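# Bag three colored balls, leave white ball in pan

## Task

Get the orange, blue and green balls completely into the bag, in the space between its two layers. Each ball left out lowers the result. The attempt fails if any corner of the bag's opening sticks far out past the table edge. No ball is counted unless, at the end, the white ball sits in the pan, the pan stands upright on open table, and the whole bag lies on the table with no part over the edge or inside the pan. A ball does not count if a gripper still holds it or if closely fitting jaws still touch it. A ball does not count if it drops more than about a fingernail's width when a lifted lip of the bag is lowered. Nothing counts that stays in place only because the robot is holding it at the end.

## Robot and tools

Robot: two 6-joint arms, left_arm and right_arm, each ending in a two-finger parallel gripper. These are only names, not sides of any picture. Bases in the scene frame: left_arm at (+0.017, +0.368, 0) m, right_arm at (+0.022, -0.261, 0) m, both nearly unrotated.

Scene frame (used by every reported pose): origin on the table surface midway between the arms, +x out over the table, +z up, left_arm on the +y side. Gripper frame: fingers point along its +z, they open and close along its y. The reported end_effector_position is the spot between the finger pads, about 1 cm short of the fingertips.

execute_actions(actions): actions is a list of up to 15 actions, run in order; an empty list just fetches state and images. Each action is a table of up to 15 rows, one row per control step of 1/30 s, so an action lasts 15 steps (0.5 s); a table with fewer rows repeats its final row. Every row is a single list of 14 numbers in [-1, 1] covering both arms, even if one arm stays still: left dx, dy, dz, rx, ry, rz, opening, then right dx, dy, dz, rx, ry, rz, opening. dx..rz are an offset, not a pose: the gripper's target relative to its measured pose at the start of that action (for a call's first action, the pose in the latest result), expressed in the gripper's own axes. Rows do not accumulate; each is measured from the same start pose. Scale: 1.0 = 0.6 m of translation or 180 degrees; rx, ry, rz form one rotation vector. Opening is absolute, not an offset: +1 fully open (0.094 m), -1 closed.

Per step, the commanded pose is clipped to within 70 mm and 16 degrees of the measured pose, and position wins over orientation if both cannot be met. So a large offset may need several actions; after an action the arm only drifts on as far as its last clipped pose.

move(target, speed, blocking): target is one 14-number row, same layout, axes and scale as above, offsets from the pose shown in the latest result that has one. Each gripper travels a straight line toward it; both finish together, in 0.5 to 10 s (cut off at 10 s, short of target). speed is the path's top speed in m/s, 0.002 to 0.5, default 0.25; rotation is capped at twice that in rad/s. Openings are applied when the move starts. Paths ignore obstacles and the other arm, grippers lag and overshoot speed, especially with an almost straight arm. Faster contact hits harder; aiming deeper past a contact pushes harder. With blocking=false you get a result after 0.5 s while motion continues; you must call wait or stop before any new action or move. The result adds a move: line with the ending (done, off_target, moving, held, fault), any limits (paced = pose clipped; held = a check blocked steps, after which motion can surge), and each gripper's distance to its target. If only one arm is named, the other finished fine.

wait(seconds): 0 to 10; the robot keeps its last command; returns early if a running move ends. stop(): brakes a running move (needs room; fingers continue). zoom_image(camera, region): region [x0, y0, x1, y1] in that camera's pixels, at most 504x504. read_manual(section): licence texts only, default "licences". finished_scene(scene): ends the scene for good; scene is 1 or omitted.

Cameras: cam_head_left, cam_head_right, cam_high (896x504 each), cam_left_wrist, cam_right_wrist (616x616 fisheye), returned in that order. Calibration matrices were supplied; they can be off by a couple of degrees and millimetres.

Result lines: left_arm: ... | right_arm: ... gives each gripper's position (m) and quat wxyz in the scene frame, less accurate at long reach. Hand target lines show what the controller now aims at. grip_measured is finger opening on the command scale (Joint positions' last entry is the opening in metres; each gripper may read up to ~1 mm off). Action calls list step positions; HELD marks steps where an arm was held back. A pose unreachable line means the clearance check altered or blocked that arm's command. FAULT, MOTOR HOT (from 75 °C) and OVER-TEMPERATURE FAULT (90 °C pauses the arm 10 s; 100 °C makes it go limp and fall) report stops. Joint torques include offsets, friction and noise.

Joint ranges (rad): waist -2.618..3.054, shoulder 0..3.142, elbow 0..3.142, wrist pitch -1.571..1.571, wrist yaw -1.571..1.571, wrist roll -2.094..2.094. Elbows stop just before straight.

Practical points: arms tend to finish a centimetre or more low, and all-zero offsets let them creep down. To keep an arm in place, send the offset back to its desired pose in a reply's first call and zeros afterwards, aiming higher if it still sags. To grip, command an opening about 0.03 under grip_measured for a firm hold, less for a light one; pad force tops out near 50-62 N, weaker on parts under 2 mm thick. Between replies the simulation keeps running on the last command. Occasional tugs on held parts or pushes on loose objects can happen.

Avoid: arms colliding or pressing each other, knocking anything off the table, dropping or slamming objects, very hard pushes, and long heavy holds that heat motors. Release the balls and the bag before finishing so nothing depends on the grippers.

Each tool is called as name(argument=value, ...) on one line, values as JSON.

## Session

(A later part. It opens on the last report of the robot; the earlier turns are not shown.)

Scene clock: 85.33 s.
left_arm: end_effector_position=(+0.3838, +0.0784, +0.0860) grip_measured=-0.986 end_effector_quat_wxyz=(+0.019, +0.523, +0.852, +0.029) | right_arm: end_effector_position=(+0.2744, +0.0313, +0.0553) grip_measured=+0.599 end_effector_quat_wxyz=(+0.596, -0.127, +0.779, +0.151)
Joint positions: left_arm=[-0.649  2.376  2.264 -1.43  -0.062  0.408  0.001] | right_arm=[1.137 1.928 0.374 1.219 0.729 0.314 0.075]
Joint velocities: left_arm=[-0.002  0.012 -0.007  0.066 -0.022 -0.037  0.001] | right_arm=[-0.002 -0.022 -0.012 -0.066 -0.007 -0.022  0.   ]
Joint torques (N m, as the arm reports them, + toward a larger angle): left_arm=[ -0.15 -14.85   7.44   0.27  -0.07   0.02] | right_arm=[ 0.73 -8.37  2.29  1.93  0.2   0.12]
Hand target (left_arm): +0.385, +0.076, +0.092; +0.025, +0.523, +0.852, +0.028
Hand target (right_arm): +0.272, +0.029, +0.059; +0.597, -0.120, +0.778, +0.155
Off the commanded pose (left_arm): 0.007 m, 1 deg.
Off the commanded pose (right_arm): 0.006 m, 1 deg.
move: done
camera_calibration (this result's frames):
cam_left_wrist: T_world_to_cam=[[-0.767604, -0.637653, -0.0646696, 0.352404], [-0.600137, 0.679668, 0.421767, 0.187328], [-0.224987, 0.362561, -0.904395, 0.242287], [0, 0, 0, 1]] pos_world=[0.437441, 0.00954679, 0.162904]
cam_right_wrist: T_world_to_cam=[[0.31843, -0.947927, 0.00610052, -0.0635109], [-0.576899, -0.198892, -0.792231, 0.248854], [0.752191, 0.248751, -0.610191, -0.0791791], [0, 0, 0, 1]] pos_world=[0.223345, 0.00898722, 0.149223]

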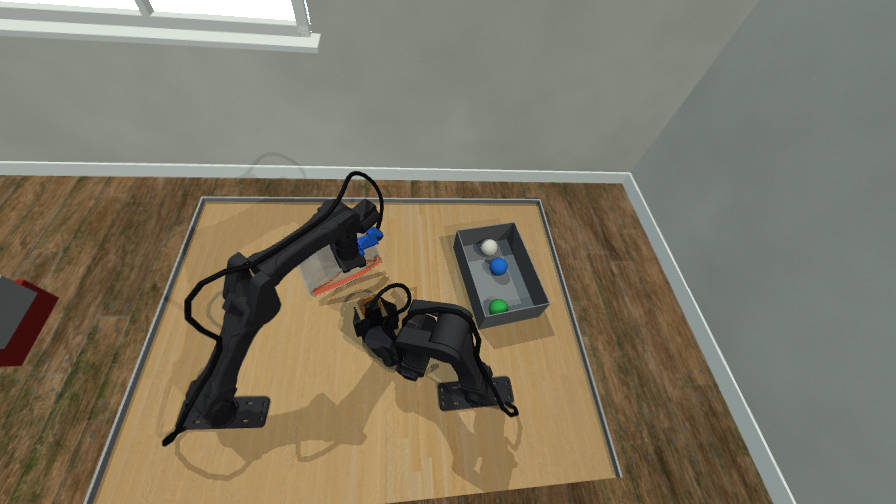

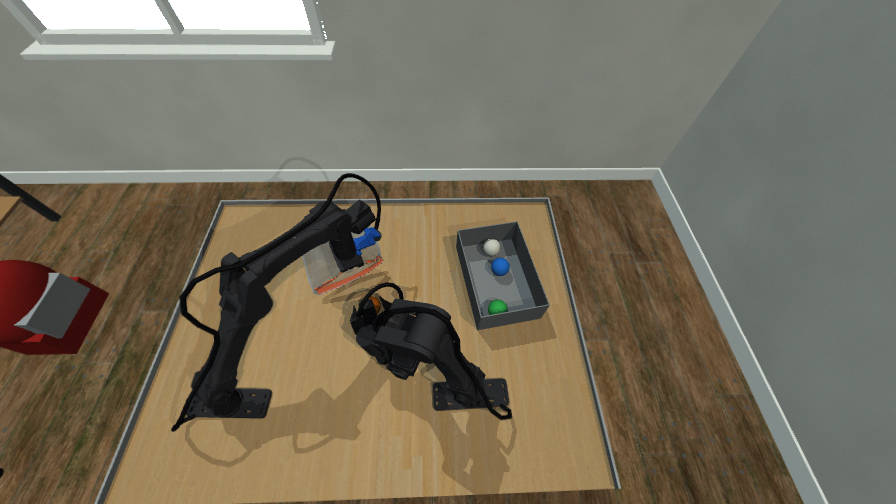

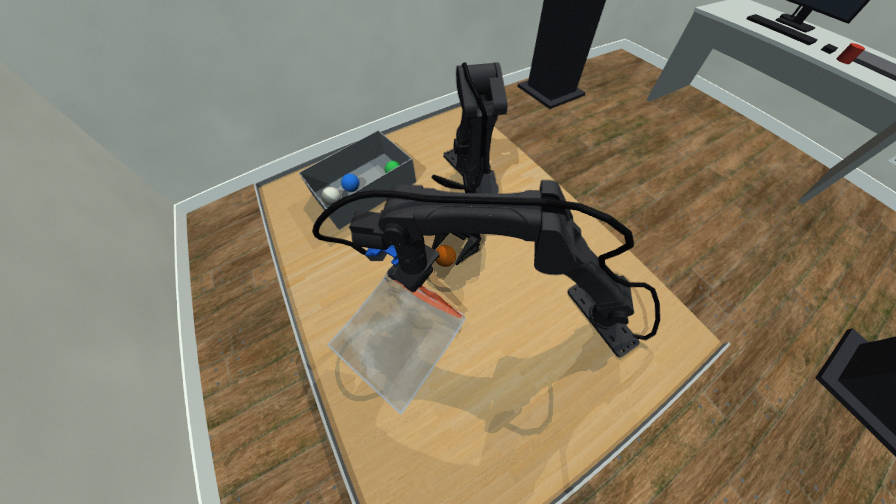

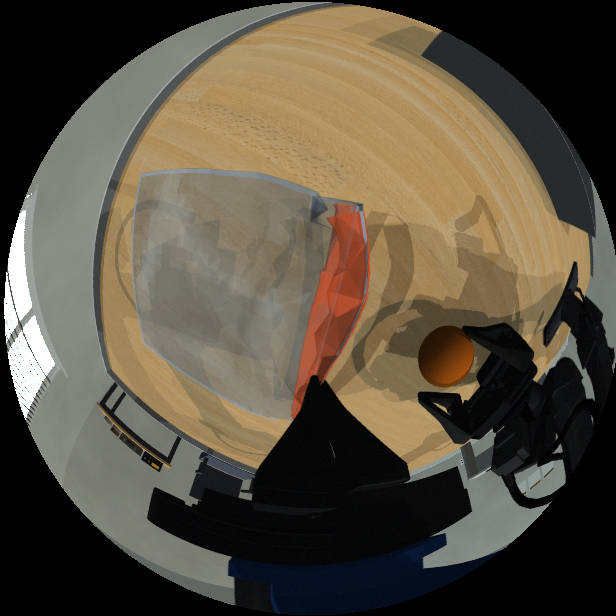

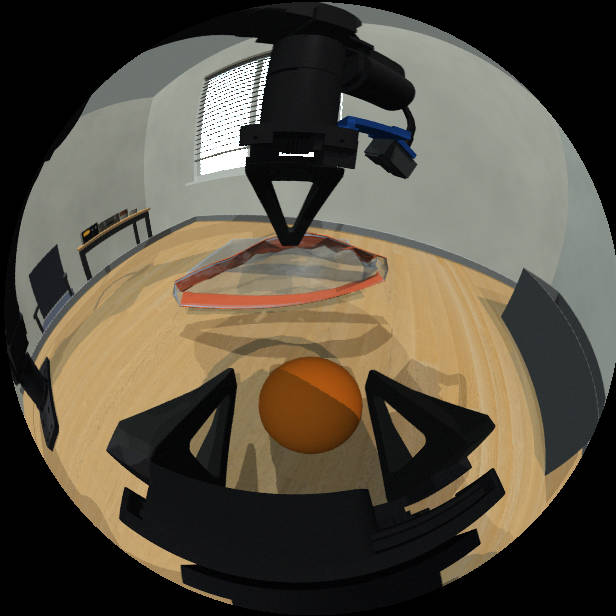

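move(target=[0,0,0,0,0,0,-1, 0.035,0,0.01,0,0,0,0.6], speed=0.04)

move(target=[0,0,0,0,0,0,-1, 0,0,0,0,0,0,0.05])

move(target=[0,0,0,0,0,0,-1, -0.07,0,0.07,0,0,0,0.05], speed=0.05)

Scene clock: 88.17 s.
left_arm: end_effector_position=(+0.3838, +0.0784, +0.0860) grip_measured=-0.986 end_effector_quat_wxyz=(+0.019, +0.523, +0.852, +0.029) | right_arm: end_effector_position=(+0.2741, +0.0300, +0.0355) grip_measured=+0.599 end_effector_quat_wxyz=(+0.595, -0.127, +0.780, +0.149)
Joint positions: left_arm=[-0.649  2.376  2.264 -1.43  -0.062  0.408  0.001] | right_arm=[1.137 2.048 0.374 1.334 0.731 0.315 0.075]
Joint velocities: left_arm=[-0.007  0.007 -0.017  0.037 -0.022 -0.007 -0.001] | right_arm=[ 0.002  0.002  0.007  0.183  0.022  0.037 -0.   ]
Joint torques (N m, as the arm reports them, + toward a larger angle): left_arm=[  0.04 -15.02   5.47   0.46  -0.04   0.02] | right_arm=[ 0.3  -5.21  3.93  1.95  0.15  0.01]
Hand target (left_arm): +0.384, +0.078, +0.086; +0.019, +0.523, +0.852, +0.029
Hand target (right_arm): +0.274, +0.033, +0.033; +0.595, -0.127, +0.779, +0.151
Off the commanded pose (left_arm): 0.000 m, 0 deg.
Off the commanded pose (right_arm): 0.004 m, 0 deg.
move: done
camera_calibration (this result's frames):
cam_left_wrist: T_world_to_cam=[[-0.767604, -0.637653, -0.0646696, 0.352404], [-0.600137, 0.679668, 0.421767, 0.187328], [-0.224987, 0.362561, -0.904395, 0.242287], [0, 0, 0, 1]] pos_world=[0.437441, 0.00954679, 0.162904]
cam_right_wrist: T_world_to_cam=[[0.31604, -0.948702, 0.00912386, -0.0640184], [-0.578976, -0.200474, -0.790314, 0.23338], [0.751602, 0.244488, -0.612634, -0.0903115], [0, 0, 0, 1]] pos_world=[0.223232, 0.00813234, 0.1297]

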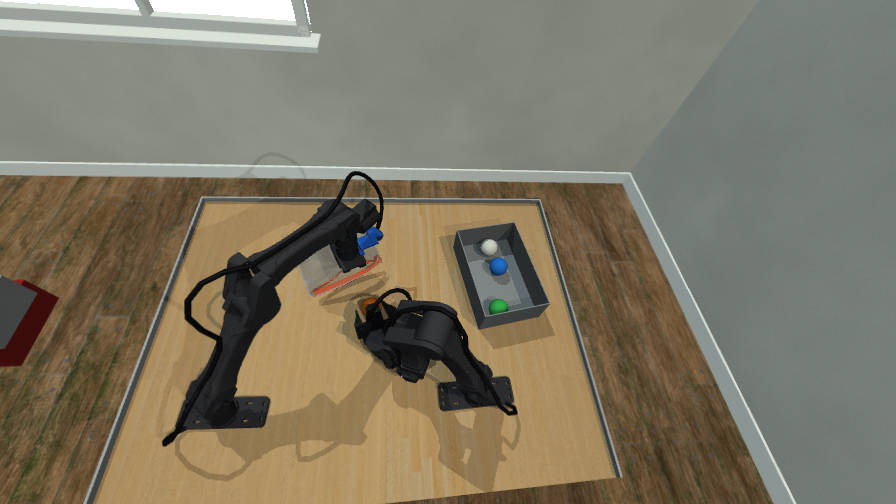

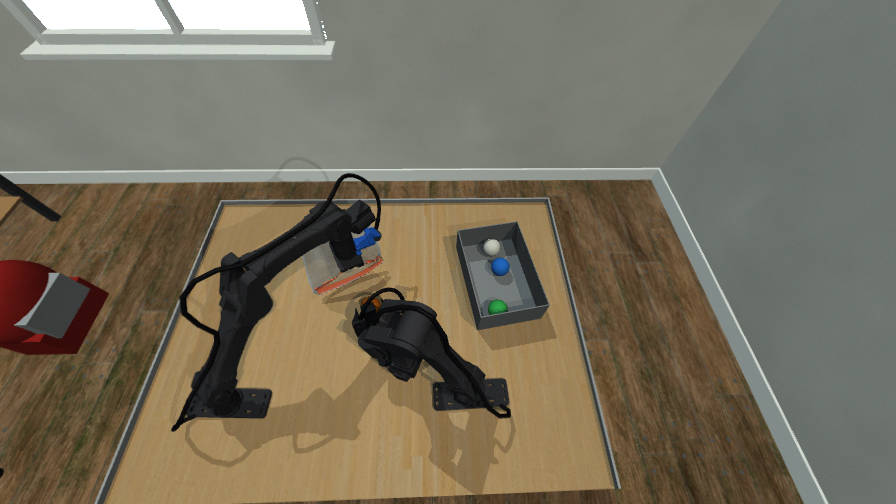

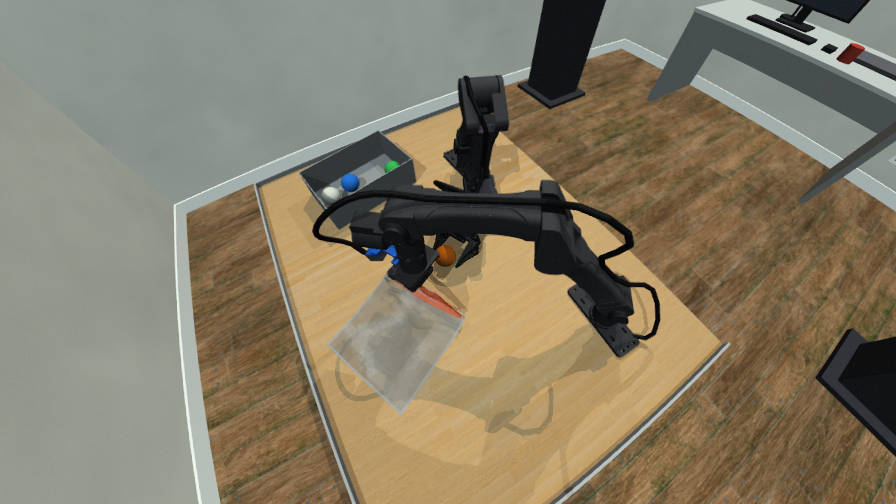

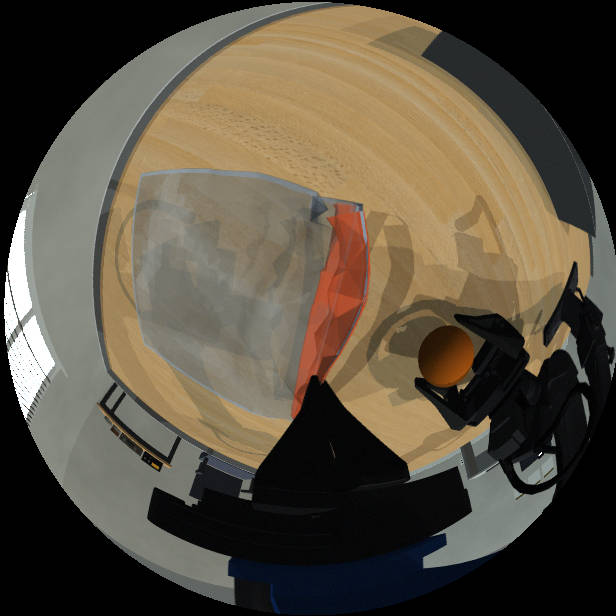

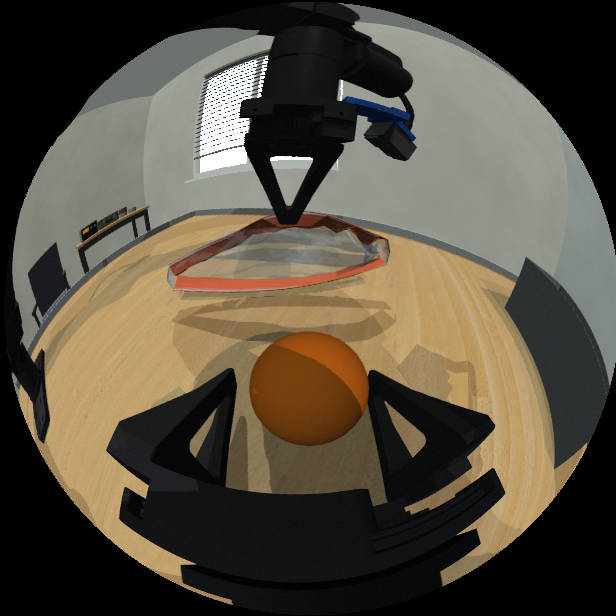

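Scene clock: 88.67 s.
left_arm: end_effector_position=(+0.3838, +0.0784, +0.0860) grip_measured=-0.986 end_effector_quat_wxyz=(+0.019, +0.523, +0.852, +0.029) | right_arm: end_effector_position=(+0.2741, +0.0302, +0.0359) grip_measured=+0.060 end_effector_quat_wxyz=(+0.595, -0.127, +0.779, +0.150)
Joint positions: left_arm=[-0.649  2.376  2.264 -1.43  -0.062  0.408  0.001] | right_arm=[1.137 2.048 0.374 1.336 0.731 0.315 0.05 ]
Joint velocities: left_arm=[ 0.012  0.002  0.007 -0.066 -0.007 -0.081  0.   ] | right_arm=[-0.027 -0.027  0.012 -0.051  0.037 -0.022 -0.   ]
Joint torques (N m, as the arm reports them, + toward a larger angle): left_arm=[ -0.04 -15.09   5.45   0.46  -0.04  -0.01] | right_arm=[ 0.07 -6.98  2.96  1.93  0.15  0.  ]
Hand target (left_arm): +0.384, +0.078, +0.086; +0.019, +0.523, +0.852, +0.029
Hand target (right_arm): +0.274, +0.030, +0.036; +0.595, -0.127, +0.780, +0.149
Off the commanded pose (left_arm): 0.000 m, 0 deg.
Off the commanded pose (right_arm): 0.000 m, 0 deg.
move: done
camera_calibration (this result's frames):
cam_left_wrist: T_world_to_cam=[[-0.767604, -0.637653, -0.0646696, 0.352404], [-0.600137, 0.679668, 0.421767, 0.187328], [-0.224987, 0.362561, -0.904395, 0.242287], [0, 0, 0, 1]] pos_world=[0.437441, 0.00954679, 0.162904]
cam_right_wrist: T_world_to_cam=[[0.316376, -0.948603, 0.00761204, -0.0639001], [-0.578405, -0.199256, -0.79104, 0.233537], [0.7519, 0.245863, -0.611717, -0.0903126], [0, 0, 0, 1]] pos_world=[0.223201, 0.00812229, 0.129978]

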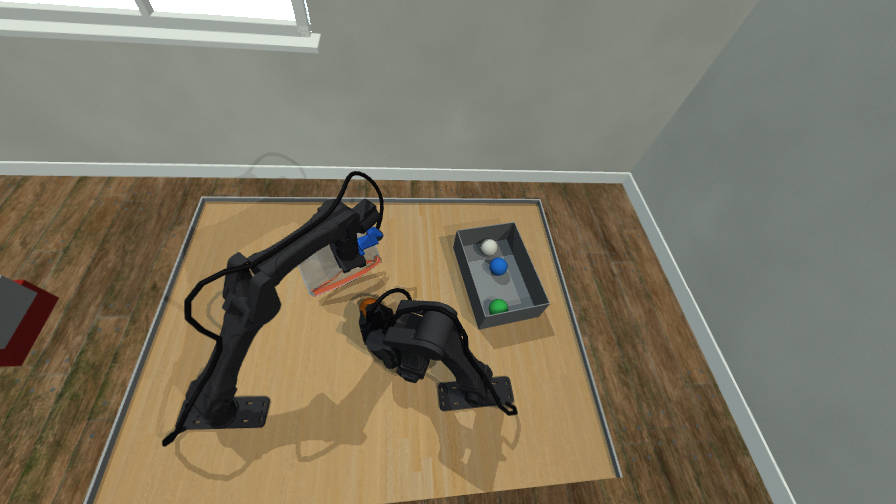

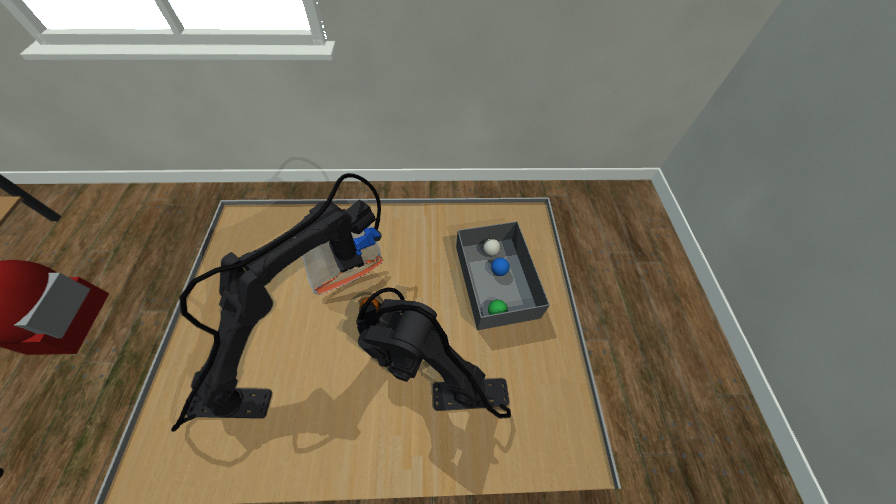

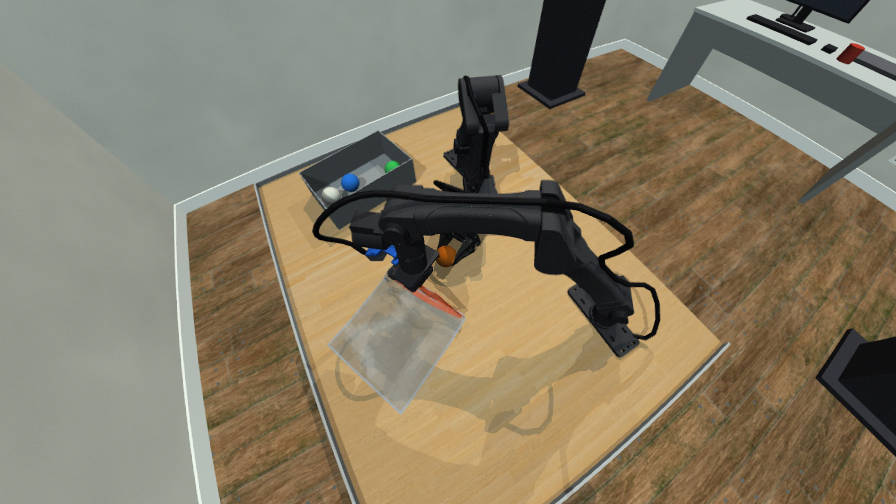

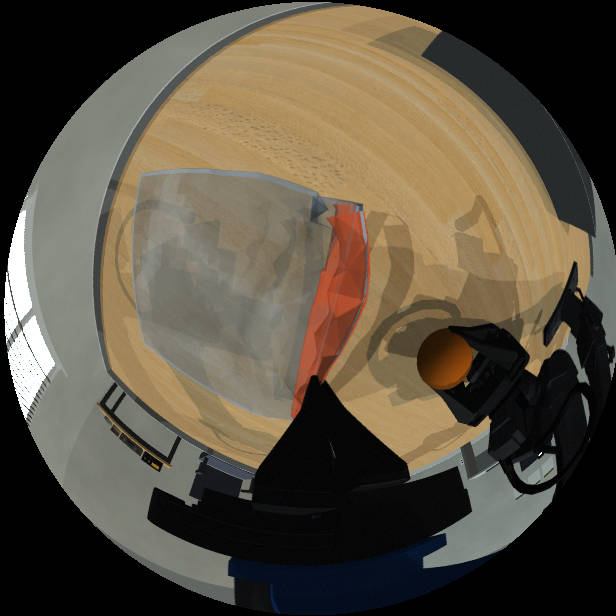

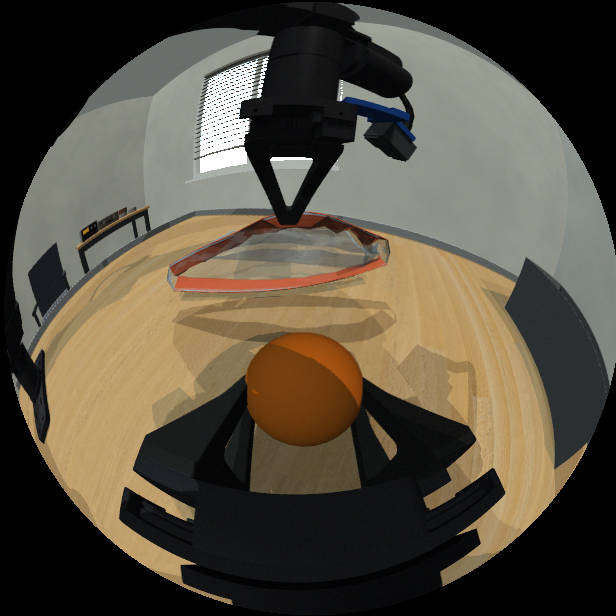

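Scene clock: 90.37 s.
left_arm: end_effector_position=(+0.3838, +0.0784, +0.0860) grip_measured=-0.986 end_effector_quat_wxyz=(+0.019, +0.523, +0.852, +0.029) | right_arm: end_effector_position=(+0.3179, +0.0458, +0.0587) grip_measured=+0.060 end_effector_quat_wxyz=(+0.592, -0.128, +0.781, +0.150)
Joint positions: left_arm=[-0.649  2.376  2.264 -1.43  -0.062  0.408  0.001] | right_arm=[1.011 1.966 0.507 1.145 0.608 0.268 0.05 ]
Joint velocities: left_arm=[-0.017 -0.007 -0.017  0.095  0.022  0.022  0.   ] | right_arm=[-0.007  0.007  0.002 -0.051 -0.11  -0.022 -0.   ]
Joint torques (N m, as the arm reports them, + toward a larger angle): left_arm=[ -0.09 -14.97   5.58   0.46  -0.05   0.02] | right_arm=[-0.62 -9.34  6.14  1.78  0.08 -0.09]
Hand target (left_arm): +0.384, +0.078, +0.086; +0.019, +0.523, +0.852, +0.029
Hand target (right_arm): +0.322, +0.048, +0.067; +0.596, -0.127, +0.778, +0.149
Off the commanded pose (left_arm): 0.000 m, 0 deg.
Off the commanded pose (right_arm): 0.009 m, 0 deg.
move: done
camera_calibration (this result's frames):
cam_left_wrist: T_world_to_cam=[[-0.767604, -0.637653, -0.0646696, 0.352404], [-0.600137, 0.679668, 0.421767, 0.187328], [-0.224987, 0.362561, -0.904395, 0.242287], [0, 0, 0, 1]] pos_world=[0.437441, 0.00954679, 0.162904]
cam_right_wrist: T_world_to_cam=[[0.31864, -0.947841, 0.00817712, -0.0639105], [-0.582639, -0.202659, -0.787059, 0.281219], [0.747663, 0.246024, -0.616824, -0.11146], [0, 0, 0, 1]] pos_world=[0.267548, 0.0238364, 0.153108]

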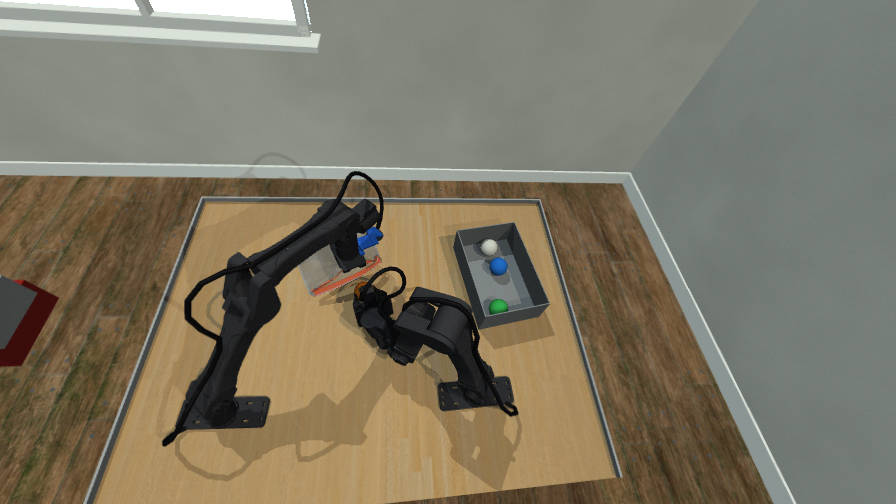

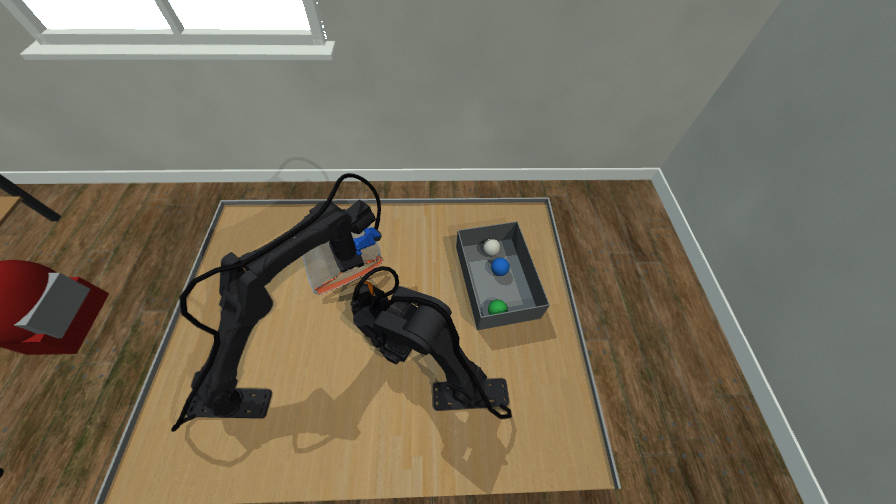

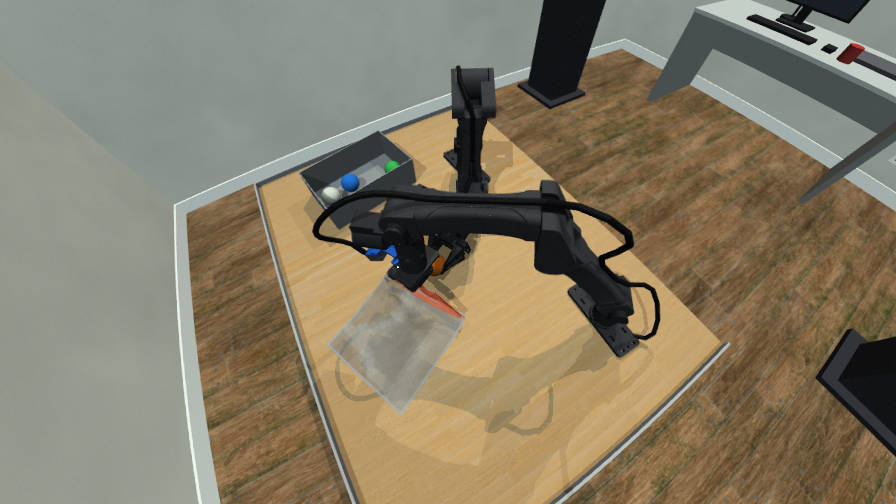

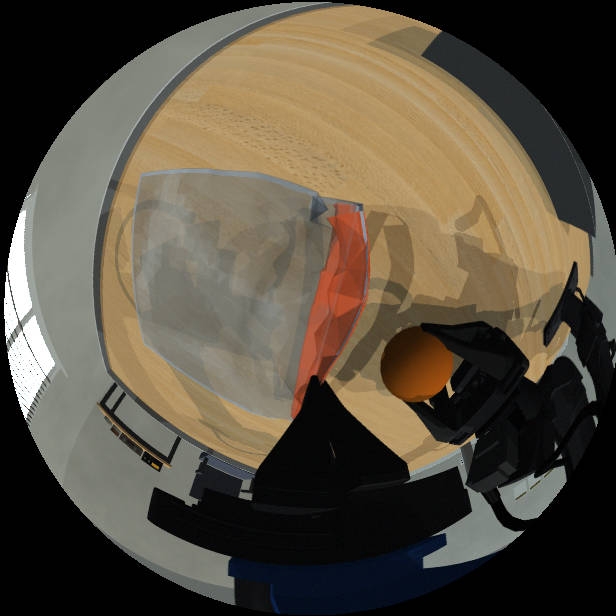

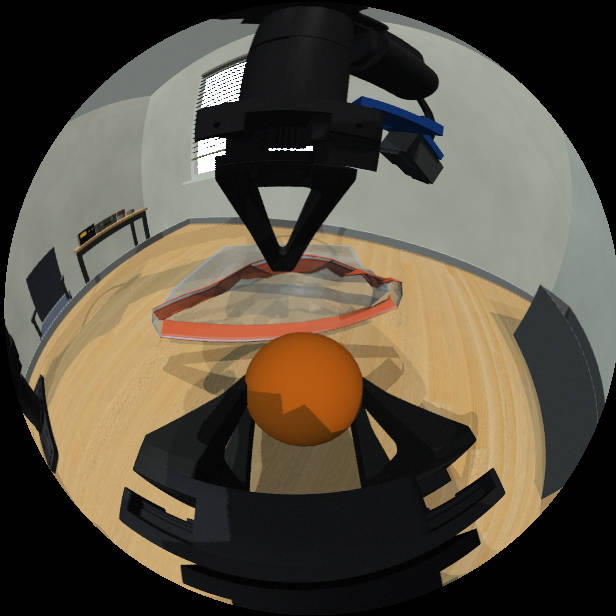

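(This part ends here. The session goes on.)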